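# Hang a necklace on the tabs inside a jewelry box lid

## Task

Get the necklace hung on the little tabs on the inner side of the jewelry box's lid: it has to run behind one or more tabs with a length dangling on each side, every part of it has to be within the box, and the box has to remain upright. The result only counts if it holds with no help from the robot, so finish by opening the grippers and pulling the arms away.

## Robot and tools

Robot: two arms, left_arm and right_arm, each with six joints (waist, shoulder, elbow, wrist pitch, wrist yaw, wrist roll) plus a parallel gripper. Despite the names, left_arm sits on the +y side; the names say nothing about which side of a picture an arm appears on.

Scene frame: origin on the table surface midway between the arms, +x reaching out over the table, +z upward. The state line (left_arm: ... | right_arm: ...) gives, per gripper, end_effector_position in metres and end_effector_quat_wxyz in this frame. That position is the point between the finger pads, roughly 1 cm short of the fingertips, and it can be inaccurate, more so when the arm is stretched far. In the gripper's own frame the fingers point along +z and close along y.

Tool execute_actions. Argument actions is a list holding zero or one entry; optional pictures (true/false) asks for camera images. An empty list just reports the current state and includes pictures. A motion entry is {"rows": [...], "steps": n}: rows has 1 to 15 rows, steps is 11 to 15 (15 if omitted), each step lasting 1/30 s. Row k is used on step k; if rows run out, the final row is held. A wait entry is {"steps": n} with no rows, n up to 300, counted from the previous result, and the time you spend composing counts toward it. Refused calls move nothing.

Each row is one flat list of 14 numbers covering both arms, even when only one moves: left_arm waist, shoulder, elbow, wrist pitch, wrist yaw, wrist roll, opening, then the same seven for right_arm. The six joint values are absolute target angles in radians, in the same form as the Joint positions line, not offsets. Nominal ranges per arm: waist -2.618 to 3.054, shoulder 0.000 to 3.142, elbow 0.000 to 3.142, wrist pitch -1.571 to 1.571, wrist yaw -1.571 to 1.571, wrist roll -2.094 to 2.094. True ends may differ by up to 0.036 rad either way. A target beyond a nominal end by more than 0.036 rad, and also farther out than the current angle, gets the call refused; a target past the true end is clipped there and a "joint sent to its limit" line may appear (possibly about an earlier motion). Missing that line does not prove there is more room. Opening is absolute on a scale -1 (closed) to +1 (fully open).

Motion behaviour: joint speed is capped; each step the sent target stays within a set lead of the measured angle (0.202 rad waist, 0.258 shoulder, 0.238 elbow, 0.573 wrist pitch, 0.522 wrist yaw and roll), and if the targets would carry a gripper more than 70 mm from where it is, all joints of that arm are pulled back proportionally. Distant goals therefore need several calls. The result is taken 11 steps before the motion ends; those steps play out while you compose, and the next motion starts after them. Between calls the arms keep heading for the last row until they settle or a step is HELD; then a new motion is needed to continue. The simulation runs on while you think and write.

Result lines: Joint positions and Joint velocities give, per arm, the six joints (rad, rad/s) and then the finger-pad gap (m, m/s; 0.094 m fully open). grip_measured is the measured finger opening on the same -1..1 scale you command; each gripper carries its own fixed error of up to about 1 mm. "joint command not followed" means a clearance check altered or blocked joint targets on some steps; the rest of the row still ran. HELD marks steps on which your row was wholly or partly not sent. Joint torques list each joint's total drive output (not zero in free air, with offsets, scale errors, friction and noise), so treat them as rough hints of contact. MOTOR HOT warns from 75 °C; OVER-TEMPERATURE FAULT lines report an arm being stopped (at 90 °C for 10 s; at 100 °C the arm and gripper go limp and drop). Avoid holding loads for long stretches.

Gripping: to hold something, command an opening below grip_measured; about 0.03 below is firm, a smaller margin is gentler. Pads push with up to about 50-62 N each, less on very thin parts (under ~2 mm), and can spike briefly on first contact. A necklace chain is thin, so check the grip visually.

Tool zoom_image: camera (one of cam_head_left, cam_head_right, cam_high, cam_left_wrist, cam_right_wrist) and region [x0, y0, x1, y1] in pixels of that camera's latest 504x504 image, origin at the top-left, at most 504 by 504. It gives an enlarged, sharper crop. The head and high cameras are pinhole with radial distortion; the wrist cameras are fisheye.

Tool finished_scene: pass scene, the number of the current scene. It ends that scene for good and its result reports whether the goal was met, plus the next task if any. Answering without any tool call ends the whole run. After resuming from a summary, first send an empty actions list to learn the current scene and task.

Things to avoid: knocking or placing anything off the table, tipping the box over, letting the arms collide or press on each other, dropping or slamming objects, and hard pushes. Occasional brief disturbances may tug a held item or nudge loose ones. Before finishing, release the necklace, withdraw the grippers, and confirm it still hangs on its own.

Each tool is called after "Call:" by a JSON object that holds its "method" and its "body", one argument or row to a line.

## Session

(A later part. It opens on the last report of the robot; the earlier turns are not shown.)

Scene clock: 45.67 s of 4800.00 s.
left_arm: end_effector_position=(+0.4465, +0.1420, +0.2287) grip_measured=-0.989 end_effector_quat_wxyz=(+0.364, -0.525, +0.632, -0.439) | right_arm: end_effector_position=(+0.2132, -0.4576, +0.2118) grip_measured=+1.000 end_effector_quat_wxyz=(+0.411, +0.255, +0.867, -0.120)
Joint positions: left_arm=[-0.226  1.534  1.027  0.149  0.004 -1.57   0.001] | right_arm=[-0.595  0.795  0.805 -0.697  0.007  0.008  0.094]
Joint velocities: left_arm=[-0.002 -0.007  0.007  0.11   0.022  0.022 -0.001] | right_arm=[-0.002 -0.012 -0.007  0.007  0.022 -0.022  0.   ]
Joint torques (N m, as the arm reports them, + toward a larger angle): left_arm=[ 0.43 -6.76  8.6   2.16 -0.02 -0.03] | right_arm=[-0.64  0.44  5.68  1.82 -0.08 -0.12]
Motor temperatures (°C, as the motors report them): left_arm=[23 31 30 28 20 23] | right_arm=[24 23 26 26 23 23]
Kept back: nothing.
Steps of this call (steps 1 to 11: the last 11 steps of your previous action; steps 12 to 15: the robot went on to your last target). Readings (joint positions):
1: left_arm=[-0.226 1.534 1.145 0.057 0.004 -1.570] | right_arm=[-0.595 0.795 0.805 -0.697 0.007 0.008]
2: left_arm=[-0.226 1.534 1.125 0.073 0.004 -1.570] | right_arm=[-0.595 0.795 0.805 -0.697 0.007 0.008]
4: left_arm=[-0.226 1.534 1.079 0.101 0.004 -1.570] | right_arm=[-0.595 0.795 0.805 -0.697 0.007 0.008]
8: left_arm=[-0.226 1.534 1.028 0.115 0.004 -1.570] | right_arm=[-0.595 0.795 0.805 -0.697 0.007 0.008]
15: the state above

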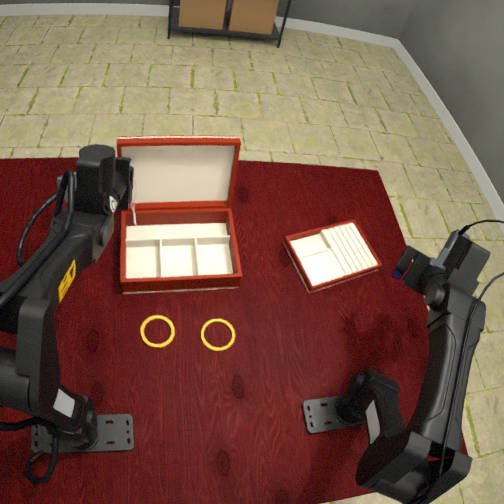

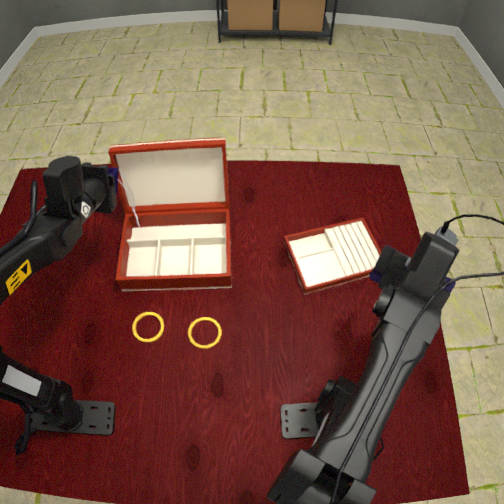

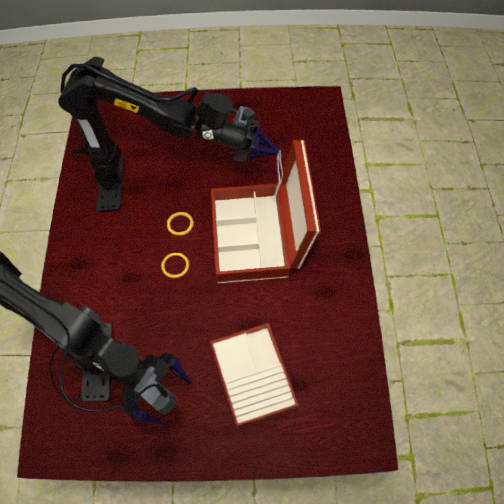

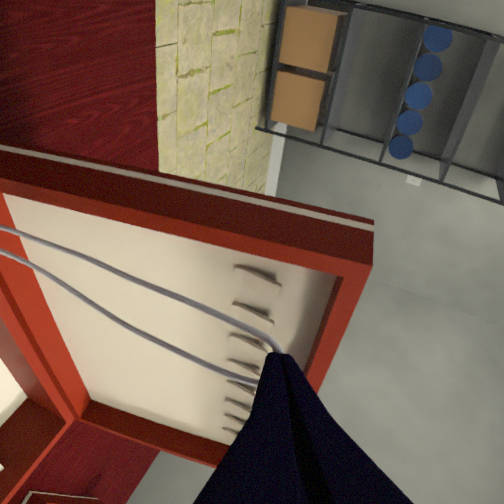

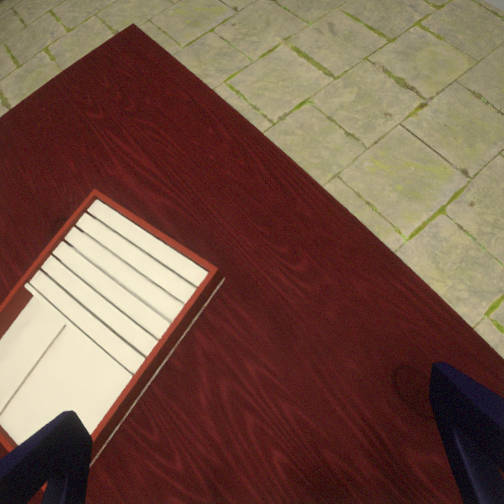

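Call:
{"method": "execute_actions", "body": {
  "actions": [
    {"rows":[[-0.22,1.55,1.06,0.17,0,-1.57,-1,-0.6,0.8,0.8,-0.715,0,0,1],[-0.22,1.57,1.075,0.18,0,-1.57,-1,-0.6,0.8,0.8,-0.715,0,0,1],[-0.22,1.59,1.09,0.185,0,-1.57,-1,-0.6,0.8,0.8,-0.715,0,0,1],[-0.22,1.61,1.11,0.19,0,-1.57,-1,-0.6,0.8,0.8,-0.715,0,0,1],[-0.22,1.63,1.125,0.2,0,-1.57,-1,-0.6,0.8,0.8,-0.715,0,0,1]],"steps":15}
  ]
}}

Call:
{"method": "execute_actions", "body": {
  "actions": [
    {"steps":15}
  ],
  "pictures": true
}}

Scene clock: 46.60 s of 4800.00 s.
left_arm: end_effector_position=(+0.4541, +0.1406, +0.2329) grip_measured=-0.989 end_effector_quat_wxyz=(+0.368, -0.522, +0.628, -0.444) | right_arm: end_effector_position=(+0.2132, -0.4576, +0.2118) grip_measured=+1.000 end_effector_quat_wxyz=(+0.411, +0.255, +0.867, -0.120)
Joint positions: left_arm=[-0.226  1.558  1.051  0.166  0.004 -1.57   0.001] | right_arm=[-0.595  0.795  0.805 -0.697  0.007  0.008  0.094]
Joint velocities: left_arm=[ 0.002  0.447  0.462  0.066  0.007 -0.022 -0.001] | right_arm=[ 0.012 -0.007  0.002 -0.007 -0.037 -0.007  0.   ]
Joint torques (N m, as the arm reports them, + toward a larger angle): left_arm=[ 0.47 -4.81 11.83  2.25 -0.03 -0.03] | right_arm=[-0.43  0.25  6.03  1.85 -0.12 -0.11]
Motor temperatures (°C, as the motors report them): left_arm=[23 31 30 29 20 23] | right_arm=[24 23 26 26 23 23]
Steps of this call (steps 1 to 15: the robot went on to your last target; steps 16 to 24: nothing new was sent; steps 25 to 28: the first 4 steps of this action). Readings (joint positions):
25: left_arm=[-0.226 1.534 1.027 0.159 0.004 -1.570] | right_arm=[-0.595 0.795 0.805 -0.697 0.007 0.008]
26: left_arm=[-0.226 1.537 1.029 0.160 0.004 -1.570] | right_arm=[-0.595 0.795 0.805 -0.697 0.007 0.008]
28: the state above

Scene clock: 47.10 s of 4800.00 s.
left_arm: end_effector_position=(+0.4706, +0.1376, +0.2320) grip_measured=-0.989 end_effector_quat_wxyz=(+0.372, -0.519, +0.625, -0.449) | right_arm: end_effector_position=(+0.2132, -0.4576, +0.2118) grip_measured=+1.000 end_effector_quat_wxyz=(+0.411, +0.255, +0.867, -0.120)
Joint positions: left_arm=[-0.226  1.621  1.098  0.197  0.004 -1.57   0.001] | right_arm=[-0.595  0.795  0.805 -0.697  0.007  0.008  0.094]
Joint velocities: left_arm=[ 0.007  0.002 -0.012 -0.051  0.051  0.007 -0.001] | right_arm=[-0.002  0.002  0.007 -0.051 -0.037 -0.037  0.   ]
Joint torques (N m, as the arm reports them, + toward a larger angle): left_arm=[ 0.45 -6.61 11.52  2.2   0.   -0.03] | right_arm=[-0.43  0.26  5.87  1.82 -0.1  -0.1 ]
Motor temperatures (°C, as the motors report them): left_arm=[23 31 30 29 20 23] | right_arm=[24 23 26 26 23 23]
Kept back: nothing.
Steps of this call (steps 1 to 11: the last 11 steps of your previous action; steps 12 to 15: the robot went on to your last target). Readings (joint positions):
1: left_arm=[-0.226 1.576 1.068 0.172 0.004 -1.570] | right_arm=[-0.595 0.795 0.805 -0.697 0.007 0.008]
2: left_arm=[-0.226 1.593 1.084 0.180 0.004 -1.570] | right_arm=[-0.595 0.795 0.805 -0.697 0.007 0.008]
4: left_arm=[-0.226 1.615 1.097 0.192 0.004 -1.570] | right_arm=[-0.595 0.795 0.805 -0.697 0.007 0.008]
8: left_arm=[-0.226 1.621 1.098 0.194 0.004 -1.570] | right_arm=[-0.595 0.795 0.805 -0.697 0.007 0.008]
15: the state above

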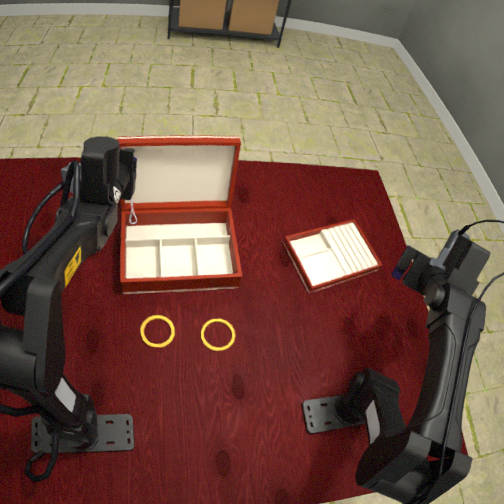

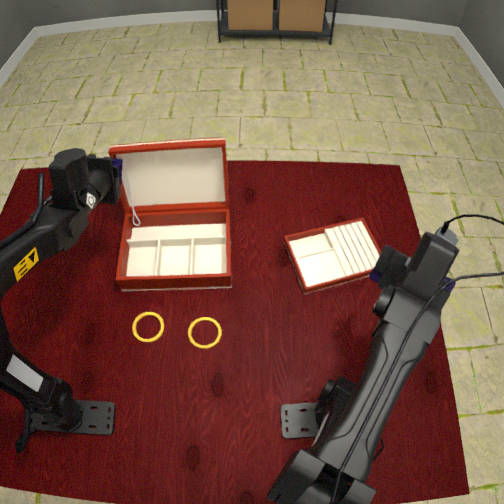

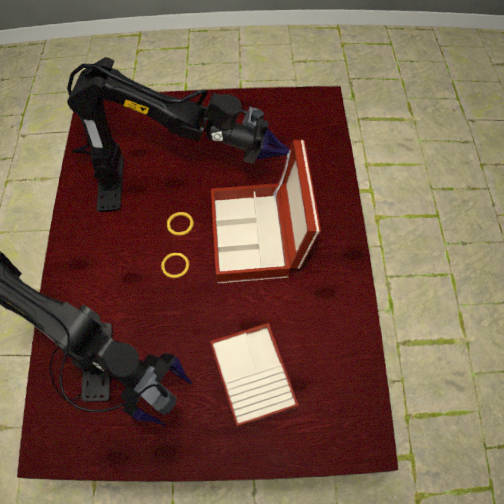

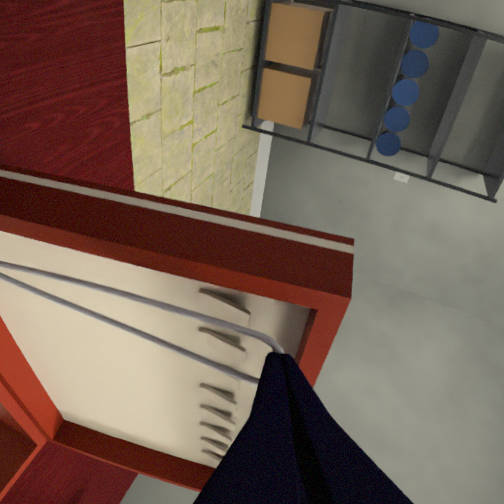

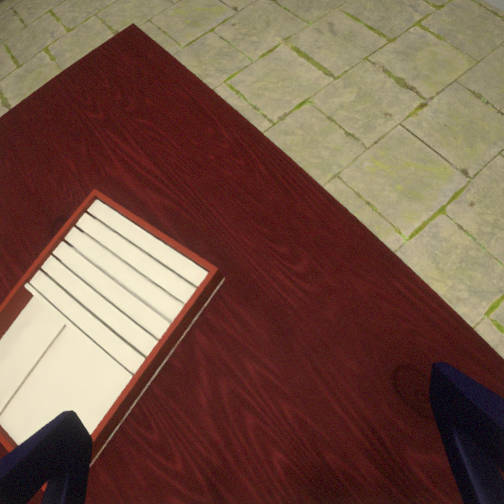

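Call:
{"method": "execute_actions", "body": {
  "actions": [
    {"rows":[[-0.22,1.645,1.11,0.22,0,-1.57,-1,-0.6,0.8,0.8,-0.715,0,0,1],[-0.22,1.66,1.11,0.235,0,-1.57,-1,-0.6,0.8,0.8,-0.715,0,0,1],[-0.22,1.675,1.11,0.25,0,-1.57,-1,-0.6,0.8,0.8,-0.715,0,0,1],[-0.22,1.69,1.11,0.26,0,-1.57,-1,-0.6,0.8,0.8,-0.715,0,0,1],[-0.22,1.70,1.11,0.27,0,-1.57,-1,-0.6,0.8,0.8,-0.715,0,0,1]],"steps":15}
  ]
}}

Call:
{"method": "execute_actions", "body": {
  "actions": [
    {"steps":15}
  ],
  "pictures": true
}}

Scene clock: 47.87 s of 4800.00 s.
left_arm: end_effector_position=(+0.4752, +0.1368, +0.2304) grip_measured=-0.989 end_effector_quat_wxyz=(+0.376, -0.517, +0.622, -0.453) | right_arm: end_effector_position=(+0.2132, -0.4576, +0.2118) grip_measured=+1.000 end_effector_quat_wxyz=(+0.411, +0.255, +0.867, -0.120)
Joint positions: left_arm=[-0.226  1.64   1.098  0.23   0.004 -1.57   0.001] | right_arm=[-0.595  0.795  0.805 -0.697  0.007  0.008  0.094]
Joint velocities: left_arm=[-0.002  0.31  -0.012  0.344 -0.022 -0.022 -0.001] | right_arm=[ 0.002  0.007 -0.007 -0.051  0.007  0.066  0.   ]
Joint torques (N m, as the arm reports them, + toward a larger angle): left_arm=[ 0.5  -4.96 10.28  1.94 -0.02 -0.04] | right_arm=[-0.28  0.22  5.95  1.77 -0.12 -0.11]
Motor temperatures (°C, as the motors report them): left_arm=[23 31 30 29 20 23] | right_arm=[24 23 26 26 23 23]
Steps of this call (steps 1 to 15: the robot went on to your last target; steps 16 to 19: nothing new was sent; steps 20 to 23: the first 4 steps of this action). Readings (joint positions):
20: left_arm=[-0.226 1.622 1.098 0.200 0.004 -1.570] | right_arm=[-0.595 0.795 0.805 -0.697 0.007 0.008]
21: left_arm=[-0.226 1.625 1.098 0.206 0.004 -1.570] | right_arm=[-0.595 0.795 0.805 -0.697 0.007 0.008]
23: the state above

Scene clock: 48.37 s of 4800.00 s.
left_arm: end_effector_position=(+0.4837, +0.1352, +0.2105) grip_measured=-0.989 end_effector_quat_wxyz=(+0.370, -0.521, +0.627, -0.446) | right_arm: end_effector_position=(+0.2132, -0.4576, +0.2118) grip_measured=+1.000 end_effector_quat_wxyz=(+0.411, +0.255, +0.867, -0.120)
Joint positions: left_arm=[-0.226  1.697  1.098  0.266  0.004 -1.57   0.001] | right_arm=[-0.595  0.795  0.805 -0.697  0.007  0.008  0.094]
Joint velocities: left_arm=[ 0.007  0.012 -0.007 -0.007  0.007 -0.066 -0.001] | right_arm=[-0.002 -0.002  0.007  0.007 -0.022  0.066  0.   ]
Joint torques (N m, as the arm reports them, + toward a larger angle): left_arm=[ 0.49 -7.57 10.15  2.19 -0.01 -0.03] | right_arm=[-0.34  0.22  5.78  1.79 -0.07 -0.11]
Motor temperatures (°C, as the motors report them): left_arm=[23 31 31 29 20 23] | right_arm=[24 23 26 26 23 23]
Kept back: nothing.
Steps of this call (steps 1 to 11: the last 11 steps of your previous action; steps 12 to 15: the robot went on to your last target). Readings (joint positions):
1: left_arm=[-0.226 1.652 1.098 0.241 0.004 -1.570] | right_arm=[-0.595 0.795 0.805 -0.697 0.007 0.008]
2: left_arm=[-0.226 1.665 1.098 0.250 0.004 -1.570] | right_arm=[-0.595 0.795 0.805 -0.697 0.007 0.008]
4: left_arm=[-0.226 1.685 1.098 0.253 0.004 -1.570] | right_arm=[-0.595 0.795 0.805 -0.697 0.007 0.008]
8: left_arm=[-0.226 1.697 1.098 0.254 0.004 -1.570] | right_arm=[-0.595 0.795 0.805 -0.697 0.007 0.008]
15: the state above

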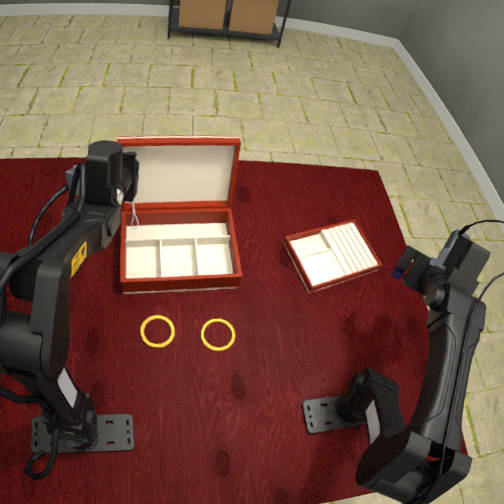

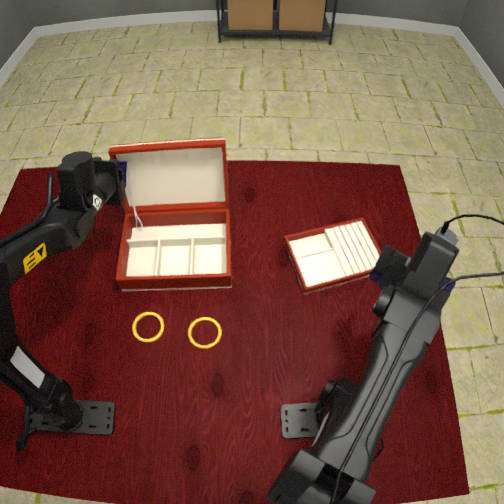

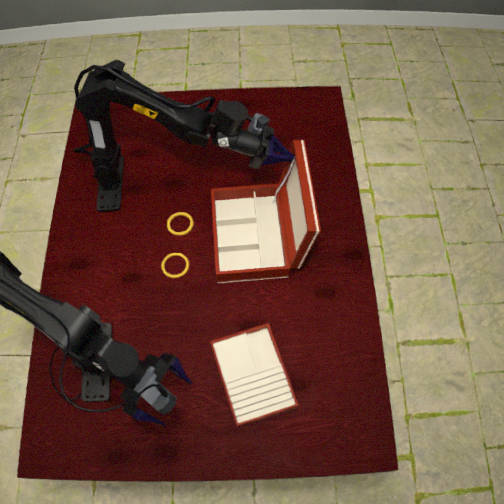

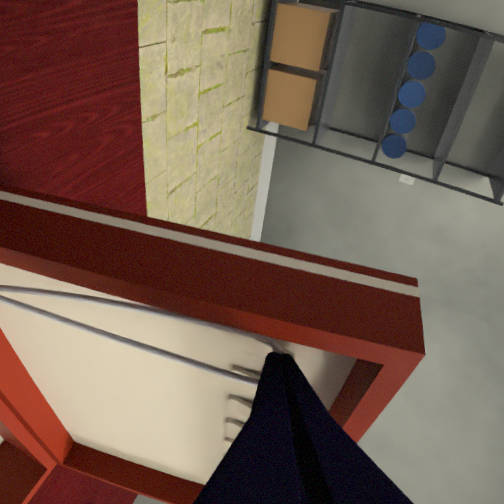

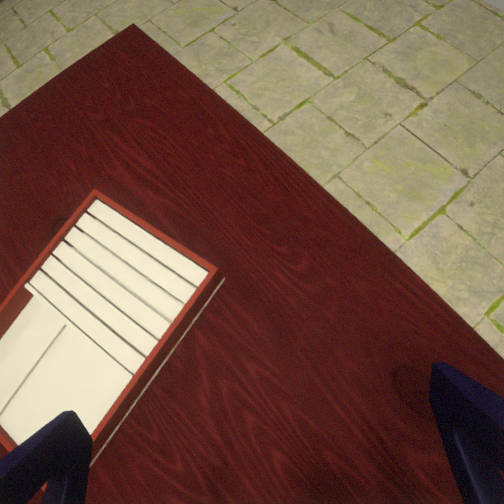

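Call:
{"method": "execute_actions", "body": {
  "actions": [
    {"rows":[[-0.24,1.70,1.11,0.27,0,-1.57,-1,-0.6,0.8,0.8,-0.715,0,0,1],[-0.26,1.70,1.11,0.27,0,-1.57,-1,-0.6,0.8,0.8,-0.715,0,0,1],[-0.28,1.70,1.11,0.27,0,-1.57,-1,-0.6,0.8,0.8,-0.715,0,0,1],[-0.30,1.70,1.11,0.27,0,-1.57,-1,-0.6,0.8,0.8,-0.715,0,0,1],[-0.32,1.70,1.11,0.27,0,-1.57,-1,-0.6,0.8,0.8,-0.715,0,0,1],[-0.34,1.70,1.11,0.27,0,-1.57,-1,-0.6,0.8,0.8,-0.715,0,0,1]],"steps":15}
  ]
}}

Call:
{"method": "execute_actions", "body": {
  "actions": [
    {"steps":15}
  ],
  "pictures": true
}}

Scene clock: 49.27 s of 4800.00 s.
left_arm: end_effector_position=(+0.4822, +0.1265, +0.2110) grip_measured=-0.989 end_effector_quat_wxyz=(+0.368, -0.515, +0.630, -0.450) | right_arm: end_effector_position=(+0.2132, -0.4576, +0.2118) grip_measured=+1.000 end_effector_quat_wxyz=(+0.411, +0.255, +0.867, -0.120)
Joint positions: left_arm=[-0.243  1.697  1.098  0.268  0.001 -1.57   0.001] | right_arm=[-0.595  0.795  0.805 -0.697  0.007  0.008  0.094]
Joint velocities: left_arm=[-0.349  0.002 -0.007  0.007 -0.066 -0.007  0.   ] | right_arm=[-0.007 -0.017 -0.012  0.037  0.007 -0.037  0.   ]
Joint torques (N m, as the arm reports them, + toward a larger angle): left_arm=[-2.54 -7.58 10.11  2.18  0.12 -0.04] | right_arm=[-0.34  0.16  5.74  1.87 -0.13 -0.07]
Motor temperatures (°C, as the motors report them): left_arm=[23 31 31 29 20 23] | right_arm=[24 23 26 26 23 23]
Steps of this call (steps 1 to 15: the robot went on to your last target; steps 16 to 23: nothing new was sent; steps 24 to 27: the first 4 steps of this action). Readings (joint positions):
24: left_arm=[-0.226 1.697 1.098 0.268 0.004 -1.570] | right_arm=[-0.595 0.795 0.805 -0.697 0.007 0.008]
25: left_arm=[-0.227 1.697 1.098 0.268 0.004 -1.570] | right_arm=[-0.595 0.795 0.805 -0.697 0.007 0.008]
27: the state above

Scene clock: 49.77 s of 4800.00 s.
left_arm: end_effector_position=(+0.4686, +0.0732, +0.2111) grip_measured=-0.989 end_effector_quat_wxyz=(+0.343, -0.481, +0.657, -0.469) | right_arm: end_effector_position=(+0.2132, -0.4576, +0.2118) grip_measured=+1.000 end_effector_quat_wxyz=(+0.411, +0.255, +0.867, -0.120)
Joint positions: left_arm=[-0.347  1.697  1.098  0.268  0.005 -1.57   0.001] | right_arm=[-0.595  0.795  0.805 -0.697  0.007  0.008  0.094]
Joint velocities: left_arm=[ 0.012 -0.017 -0.002  0.007 -0.007  0.007  0.   ] | right_arm=[-0.017  0.002 -0.012 -0.037 -0.007 -0.007  0.   ]
Joint torques (N m, as the arm reports them, + toward a larger angle): left_arm=[ 0.52 -7.54 10.12  2.19 -0.02 -0.03] | right_arm=[-0.53  0.3   5.8   1.84 -0.13 -0.1 ]
Motor temperatures (°C, as the motors report them): left_arm=[23 32 31 29 20 23] | right_arm=[24 23 26 26 23 23]
Kept back: nothing.
Steps of this call (steps 1 to 11: the last 11 steps of your previous action; steps 12 to 15: the robot went on to your last target). Readings (joint positions):
1: left_arm=[-0.259 1.697 1.098 0.268 0.000 -1.570] | right_arm=[-0.595 0.795 0.805 -0.697 0.007 0.008]
2: left_arm=[-0.279 1.697 1.098 0.268 0.000 -1.570] | right_arm=[-0.595 0.795 0.805 -0.697 0.007 0.008]
4: left_arm=[-0.319 1.697 1.098 0.268 0.001 -1.570] | right_arm=[-0.595 0.795 0.805 -0.697 0.007 0.008]
8: left_arm=[-0.348 1.697 1.098 0.268 0.005 -1.570] | right_arm=[-0.595 0.795 0.805 -0.697 0.007 0.008]
15: the state above

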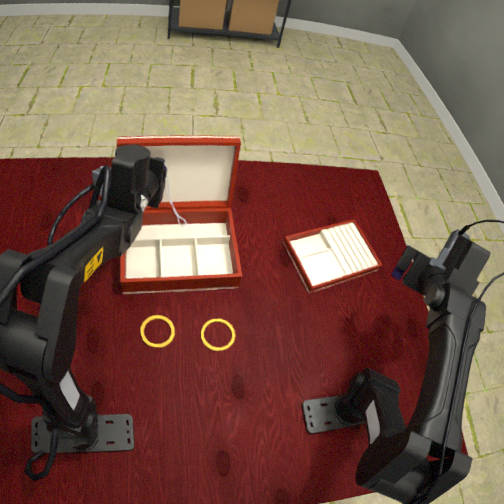

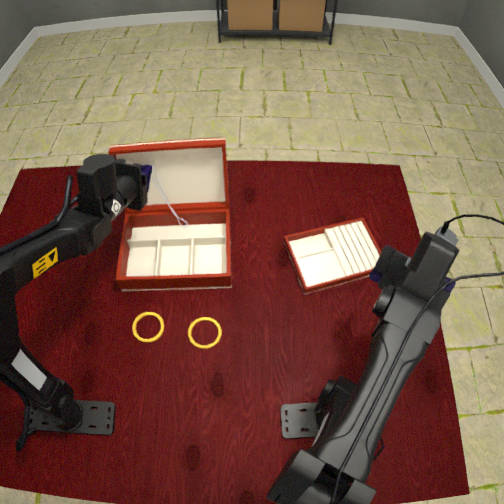

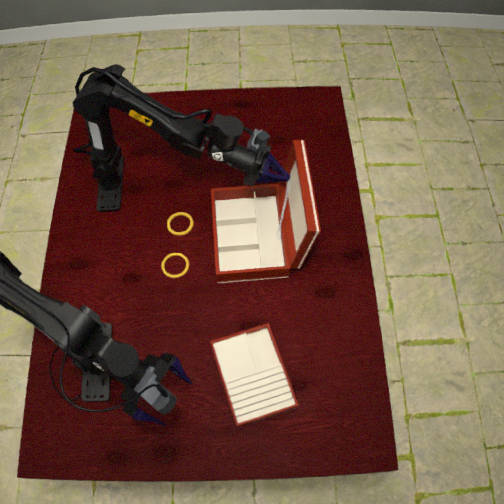

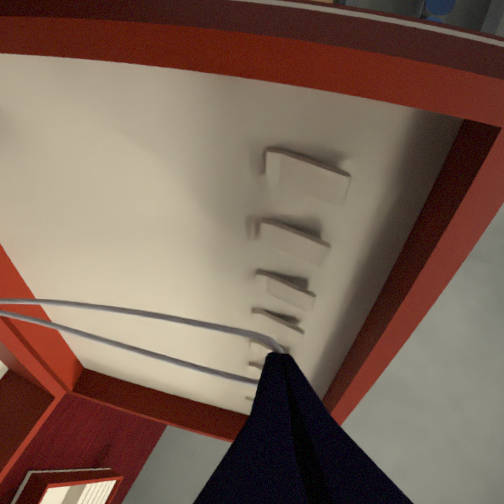

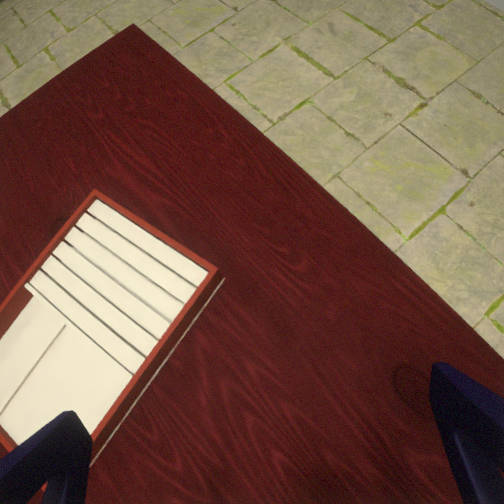

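Call:
{"method": "execute_actions", "body": {
  "actions": [
    {"rows":[[-0.34,1.71,1.14,0.265,0,-1.57,-1,-0.6,0.8,0.8,-0.715,0,0,1],[-0.34,1.725,1.165,0.255,0,-1.57,-1,-0.6,0.8,0.8,-0.715,0,0,1],[-0.34,1.74,1.19,0.25,0,-1.57,-1,-0.6,0.8,0.8,-0.715,0,0,1],[-0.34,1.755,1.21,0.24,0,-1.57,-1,-0.6,0.8,0.8,-0.715,0,0,1],[-0.34,1.765,1.225,0.235,0,-1.57,-1,-0.6,0.8,0.8,-0.715,0,0,1]],"steps":15}
  ]
}}

Call:
{"method": "execute_actions", "body": {
  "actions": [
    {"steps":15}
  ],
  "pictures": true
}}

Scene clock: 50.60 s of 4800.00 s.
left_arm: end_effector_position=(+0.4763, +0.0708, +0.2185) grip_measured=-0.989 end_effector_quat_wxyz=(+0.346, -0.479, +0.654, -0.474) | right_arm: end_effector_position=(+0.2132, -0.4576, +0.2118) grip_measured=+1.000 end_effector_quat_wxyz=(+0.411, +0.255, +0.867, -0.120)
Joint positions: left_arm=[-0.347  1.717  1.139  0.261  0.005 -1.57   0.001] | right_arm=[-0.595  0.795  0.805 -0.697  0.007  0.008  0.094]
Joint velocities: left_arm=[-0.027  0.349  0.623 -0.081  0.037  0.007  0.   ] | right_arm=[ 0.012  0.002  0.007  0.007  0.007 -0.051  0.   ]
Joint torques (N m, as the arm reports them, + toward a larger angle): left_arm=[ 0.55 -6.76 11.89  2.06  0.   -0.03] | right_arm=[-0.24  0.09  5.84  1.87 -0.07 -0.09]
Motor temperatures (°C, as the motors report them): left_arm=[23 32 31 29 20 23] | right_arm=[24 23 26 26 23 23]
Steps of this call (steps 1 to 15: the robot went on to your last target; steps 16 to 21: nothing new was sent; steps 22 to 25: the first 4 steps of this action). Readings (joint positions):
22: left_arm=[-0.347 1.697 1.099 0.268 0.005 -1.570] | right_arm=[-0.595 0.795 0.805 -0.697 0.007 0.008]
23: left_arm=[-0.347 1.699 1.105 0.266 0.005 -1.570] | right_arm=[-0.595 0.795 0.805 -0.697 0.007 0.008]
25: the state above

Scene clock: 51.10 s of 4800.00 s.
left_arm: end_effector_position=(+0.4884, +0.0671, +0.2303) grip_measured=-0.989 end_effector_quat_wxyz=(+0.352, -0.474, +0.647, -0.482) | right_arm: end_effector_position=(+0.2132, -0.4576, +0.2118) grip_measured=+1.000 end_effector_quat_wxyz=(+0.411, +0.255, +0.867, -0.120)
Joint positions: left_arm=[-0.347  1.749  1.2    0.258  0.005 -1.57   0.001] | right_arm=[-0.595  0.795  0.805 -0.697  0.007  0.008  0.094]
Joint velocities: left_arm=[ 0.002 -0.002  0.022 -0.022 -0.037 -0.037 -0.   ] | right_arm=[-0.002  0.002 -0.012 -0.037  0.007  0.051  0.   ]
Joint torques (N m, as the arm reports them, + toward a larger angle): left_arm=[ 0.53 -7.21 11.39  1.96 -0.03 -0.03] | right_arm=[-0.35  0.48  5.86  1.82 -0.11 -0.1 ]
Motor temperatures (°C, as the motors report them): left_arm=[23 32 31 30 20 23] | right_arm=[24 23 26 26 23 23]
Kept back: nothing.
Steps of this call (steps 1 to 11: the last 11 steps of your previous action; steps 12 to 15: the robot went on to your last target). Readings (joint positions):
1: left_arm=[-0.347 1.729 1.161 0.260 0.005 -1.570] | right_arm=[-0.595 0.795 0.805 -0.697 0.007 0.008]
2: left_arm=[-0.347 1.740 1.180 0.260 0.005 -1.570] | right_arm=[-0.595 0.795 0.805 -0.697 0.007 0.008]
4: left_arm=[-0.347 1.748 1.198 0.260 0.005 -1.570] | right_arm=[-0.595 0.795 0.805 -0.697 0.007 0.008]
8: left_arm=[-0.347 1.749 1.200 0.259 0.005 -1.570] | right_arm=[-0.595 0.795 0.805 -0.697 0.007 0.008]
15: the state above

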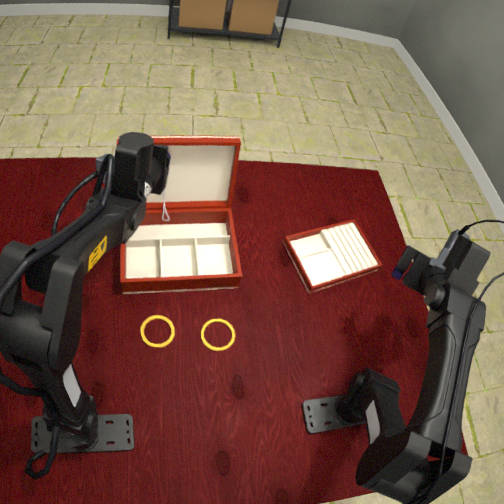

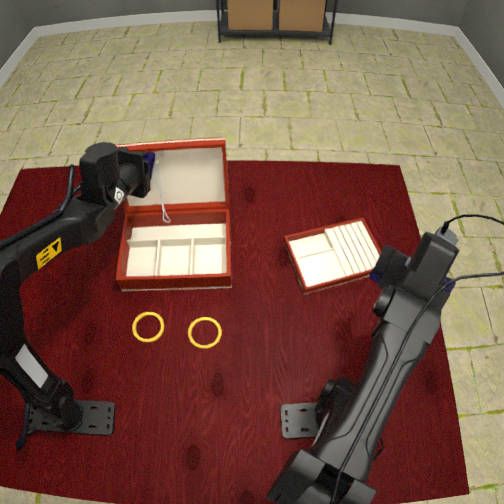

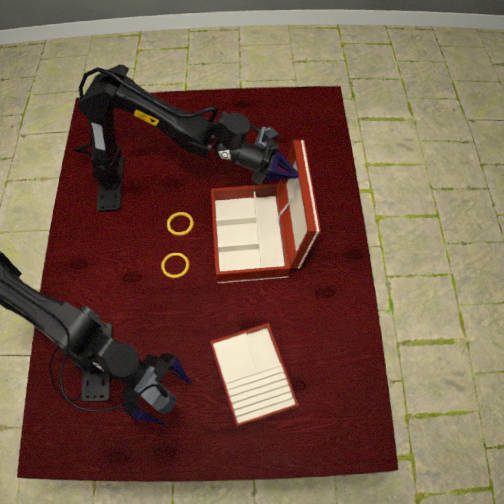

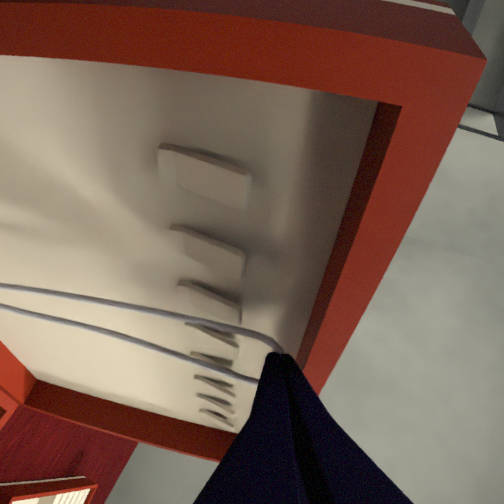

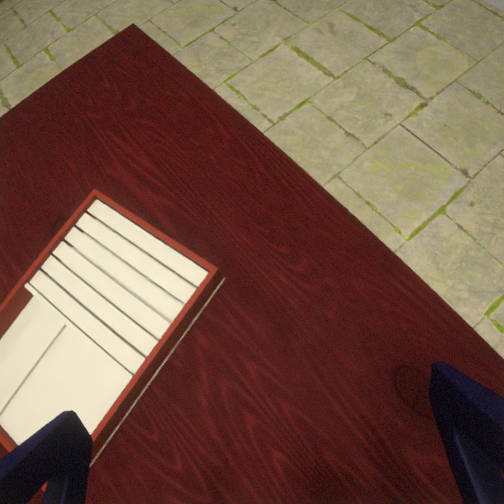

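Call:
{"method": "execute_actions", "body": {
  "actions": [
    {"rows":[[-0.34,1.76,1.185,0.235,0,-1.57,-1,-0.6,0.8,0.8,-0.715,0,0,1],[-0.34,1.76,1.172,0.235,0,-1.57,-1,-0.6,0.8,0.8,-0.715,0,0,1],[-0.34,1.76,1.16,0.235,0,-1.57,-1,-0.6,0.8,0.8,-0.715,0,0,1]],"steps":15}
  ]
}}

Call:
{"method": "execute_actions", "body": {
  "actions": [
    {"steps":12}
  ],
  "pictures": true
}}

Scene clock: 51.90 s of 4800.00 s.
left_arm: end_effector_position=(+0.4876, +0.0673, +0.2279) grip_measured=-0.989 end_effector_quat_wxyz=(+0.351, -0.475, +0.649, -0.481) | right_arm: end_effector_position=(+0.2132, -0.4576, +0.2118) grip_measured=+1.000 end_effector_quat_wxyz=(+0.411, +0.255, +0.867, -0.120)
Joint positions: left_arm=[-0.347  1.749  1.194  0.258  0.005 -1.57   0.001] | right_arm=[-0.595  0.795  0.805 -0.697  0.007  0.008  0.094]
Joint velocities: left_arm=[ 0.007 -0.017 -0.105 -0.051 -0.051  0.051  0.   ] | right_arm=[-0.007  0.007  0.012 -0.066  0.022  0.022  0.   ]
Joint torques (N m, as the arm reports them, + toward a larger angle): left_arm=[ 0.57 -7.49  6.76  1.96 -0.03 -0.04] | right_arm=[-0.25  0.23  5.86  1.85 -0.13 -0.06]
Motor temperatures (°C, as the motors report them): left_arm=[23 32 31 30 20 23] | right_arm=[24 23 26 26 23 23]
Steps of this call (steps 1 to 15: the robot went on to your last target; steps 16 to 20: nothing new was sent; steps 21 to 24: the first 4 steps of this action). Readings (joint positions):
21: left_arm=[-0.347 1.749 1.200 0.258 0.005 -1.570] | right_arm=[-0.595 0.795 0.805 -0.697 0.007 0.008]
22: left_arm=[-0.347 1.749 1.200 0.258 0.005 -1.570] | right_arm=[-0.595 0.795 0.805 -0.697 0.007 0.008]
24: the state above

Scene clock: 52.30 s of 4800.00 s.
left_arm: end_effector_position=(+0.4849, +0.0682, +0.2189) grip_measured=-0.989 end_effector_quat_wxyz=(+0.346, -0.479, +0.654, -0.474) | right_arm: end_effector_position=(+0.2132, -0.4576, +0.2118) grip_measured=+1.000 end_effector_quat_wxyz=(+0.411, +0.255, +0.867, -0.120)
Joint positions: left_arm=[-0.347  1.749  1.178  0.253  0.005 -1.57   0.001] | right_arm=[-0.595  0.795  0.805 -0.697  0.007  0.008  0.094]
Joint velocities: left_arm=[ 0.002 -0.002 -0.002 -0.051  0.022 -0.022  0.001] | right_arm=[-0.017 -0.007 -0.002  0.007 -0.037  0.007  0.   ]
Joint torques (N m, as the arm reports them, + toward a larger angle): left_arm=[ 0.55 -7.5   7.59  1.99 -0.02 -0.03] | right_arm=[-0.43  0.32  5.7   1.86 -0.09 -0.04]
Motor temperatures (°C, as the motors report them): left_arm=[23 32 31 30 20 23] | right_arm=[24 23 26 26 23 23]
Kept back: nothing.
Steps of this call (steps 1 to 11: the last 11 steps of your previous action; step 12: the robot went on to your last target). Readings (joint positions):
1: left_arm=[-0.347 1.749 1.190 0.258 0.005 -1.570] | right_arm=[-0.595 0.795 0.805 -0.697 0.007 0.008]
2: left_arm=[-0.347 1.749 1.185 0.258 0.005 -1.570] | right_arm=[-0.595 0.795 0.805 -0.697 0.007 0.008]
4: left_arm=[-0.347 1.749 1.179 0.255 0.005 -1.570] | right_arm=[-0.595 0.795 0.805 -0.697 0.007 0.008]
8: left_arm=[-0.347 1.749 1.178 0.253 0.005 -1.570] | right_arm=[-0.595 0.795 0.805 -0.697 0.007 0.008]
12: the state above

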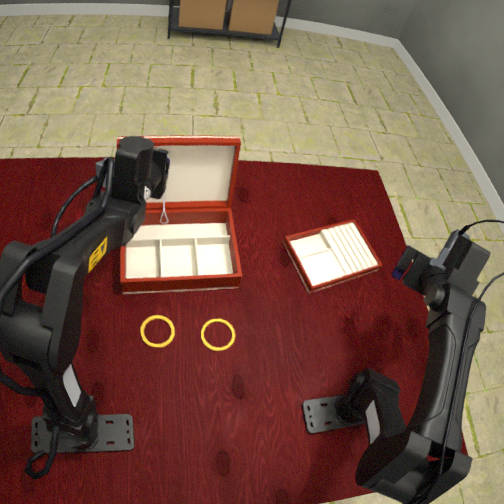

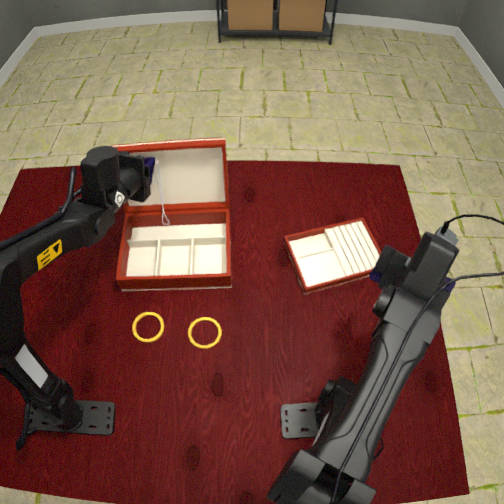

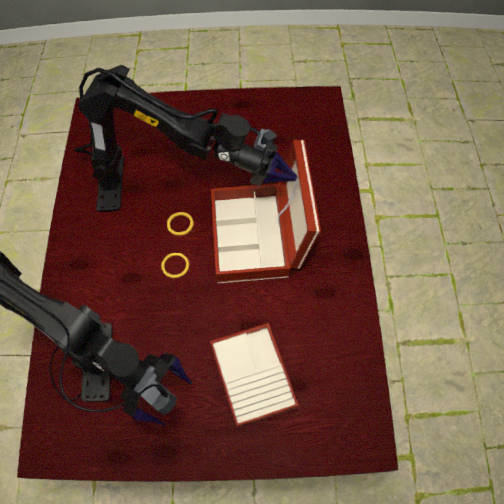

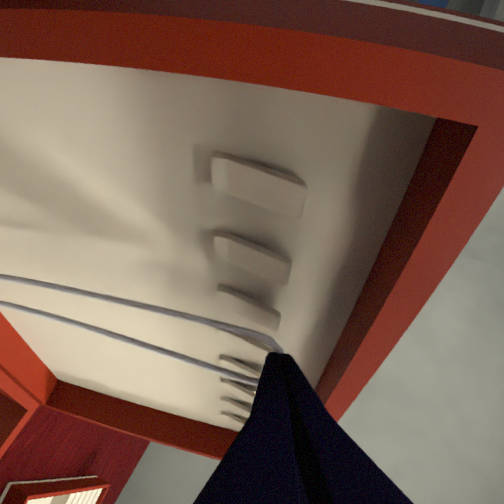

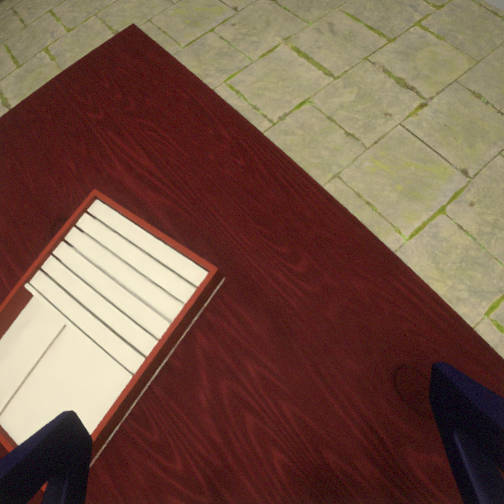

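Call:
{"method": "execute_actions", "body": {
  "actions": [
    {"rows":[[-0.34,1.77,1.205,0.25,0,-1.57,-1,-0.6,0.8,0.8,-0.715,0,0,1],[-0.34,1.785,1.22,0.255,0,-1.57,-1,-0.6,0.8,0.8,-0.715,0,0,1],[-0.34,1.80,1.235,0.255,0,-1.57,-1,-0.6,0.8,0.8,-0.715,0,0,1],[-0.34,1.81,1.25,0.255,0,-1.57,-1,-0.6,0.8,0.8,-0.715,0,0,1],[-0.34,1.82,1.26,0.255,0,-1.57,-1,-0.6,0.8,0.8,-0.715,0,0,1]],"steps":15}
  ]
}}

Call:
{"method": "execute_actions", "body": {
  "actions": [
    {"steps":12}
  ],
  "pictures": true
}}

Scene clock: 53.17 s of 4800.00 s.
left_arm: end_effector_position=(+0.4899, +0.0666, +0.2188) grip_measured=-0.989 end_effector_quat_wxyz=(+0.346, -0.478, +0.653, -0.474) | right_arm: end_effector_position=(+0.2132, -0.4576, +0.2118) grip_measured=+1.000 end_effector_quat_wxyz=(+0.411, +0.255, +0.867, -0.120)
Joint positions: left_arm=[-0.347  1.768  1.198  0.254  0.005 -1.57   0.001] | right_arm=[-0.595  0.795  0.805 -0.697  0.007  0.008  0.094]
Joint velocities: left_arm=[-0.012  0.339  0.369  0.007 -0.022  0.051  0.   ] | right_arm=[-0.007  0.007  0.007  0.081 -0.022 -0.007  0.   ]
Joint torques (N m, as the arm reports them, + toward a larger angle): left_arm=[ 0.59 -6.95 11.7   2.19 -0.05 -0.03] | right_arm=[-0.22  0.34  5.89  1.82 -0.14 -0.13]
Motor temperatures (°C, as the motors report them): left_arm=[23 32 31 30 20 23] | right_arm=[24 23 26 26 23 23]
Steps of this call (steps 1 to 22: the robot went on to your last target; steps 23 to 26: the first 4 steps of this action). Readings (joint positions):
23: left_arm=[-0.347 1.749 1.178 0.253 0.005 -1.570] | right_arm=[-0.595 0.795 0.805 -0.697 0.007 0.008]
24: left_arm=[-0.347 1.751 1.180 0.253 0.005 -1.570] | right_arm=[-0.595 0.795 0.805 -0.697 0.007 0.008]
26: the state above

Scene clock: 53.57 s of 4800.00 s.
left_arm: end_effector_position=(+0.4992, +0.0637, +0.2184) grip_measured=-0.990 end_effector_quat_wxyz=(+0.348, -0.477, +0.651, -0.477) | right_arm: end_effector_position=(+0.2132, -0.4576, +0.2118) grip_measured=+1.000 end_effector_quat_wxyz=(+0.411, +0.255, +0.867, -0.120)
Joint positions: left_arm=[-0.347  1.804  1.233  0.263  0.005 -1.57   0.   ] | right_arm=[-0.595  0.795  0.805 -0.697  0.007  0.008  0.094]
Joint velocities: left_arm=[-0.017 -0.012  0.017  0.051 -0.051 -0.022 -0.   ] | right_arm=[-0.002 -0.002 -0.002  0.037 -0.051  0.022  0.   ]
Joint torques (N m, as the arm reports them, + toward a larger angle): left_arm=[ 0.55 -7.64 11.37  2.09 -0.03 -0.03] | right_arm=[-0.32  0.09  5.97  1.85 -0.1  -0.11]
Motor temperatures (°C, as the motors report them): left_arm=[23 32 31 30 20 23] | right_arm=[24 23 26 26 23 23]
Kept back: nothing.
Steps of this call (steps 1 to 11: the last 11 steps of your previous action; step 12: the robot went on to your last target). Readings (joint positions):
1: left_arm=[-0.347 1.781 1.211 0.255 0.005 -1.570] | right_arm=[-0.595 0.795 0.805 -0.697 0.007 0.008]
2: left_arm=[-0.347 1.792 1.222 0.256 0.005 -1.570] | right_arm=[-0.595 0.795 0.805 -0.697 0.007 0.008]
4: left_arm=[-0.347 1.803 1.232 0.263 0.005 -1.570] | right_arm=[-0.595 0.795 0.805 -0.697 0.007 0.008]
8: left_arm=[-0.347 1.804 1.233 0.263 0.005 -1.570] | right_arm=[-0.595 0.795 0.805 -0.697 0.007 0.008]
12: the state above

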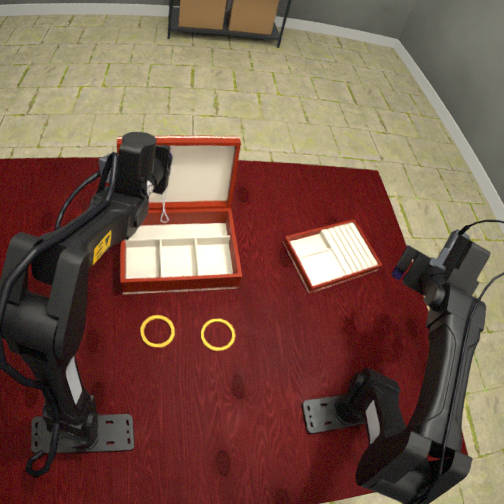

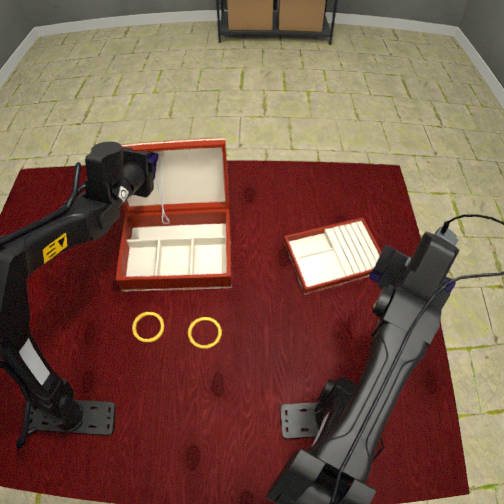

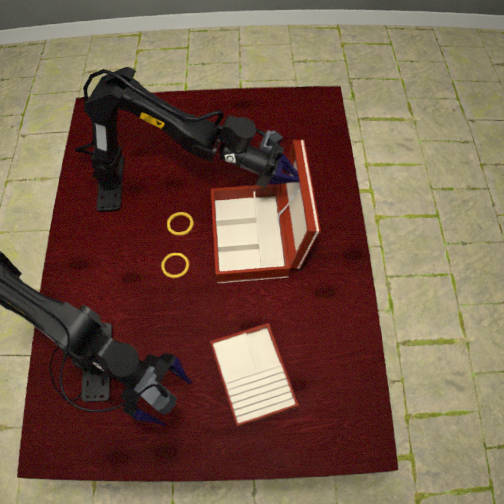

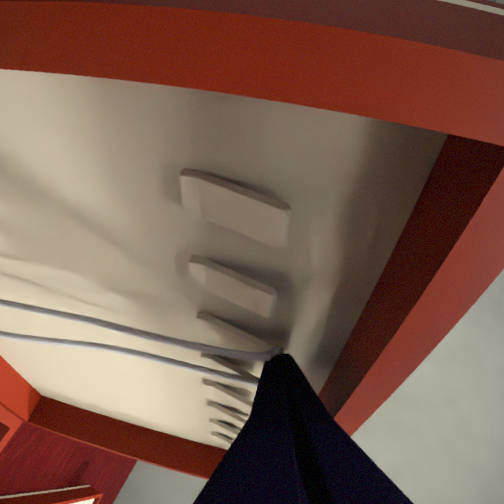

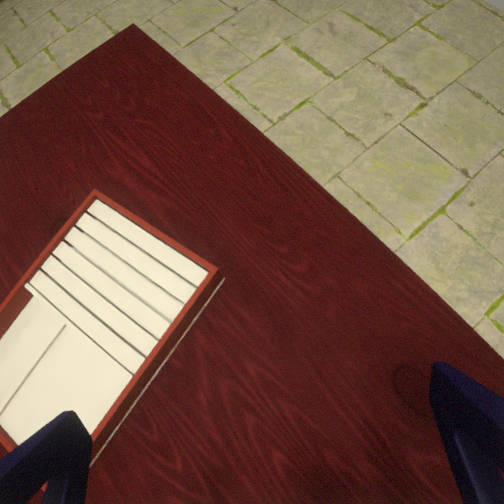

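Call:
{"method": "zoom_image", "body": {
  "camera": "cam_left_wrist",
  "region": [170,260,370,460]
}}

Region (170, 260, 370, 460) of cam_left_wrist's 504x504 image, scaled by 2.520, with more detail than that image has.

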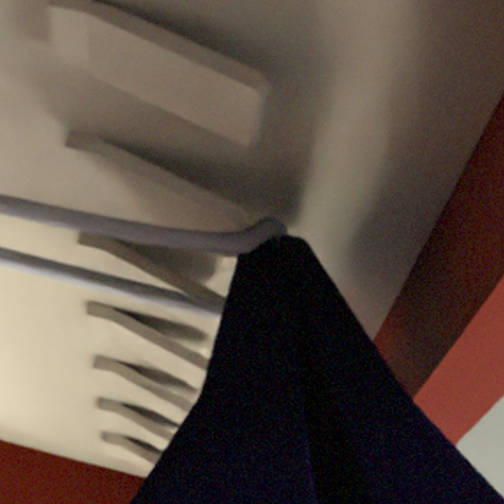

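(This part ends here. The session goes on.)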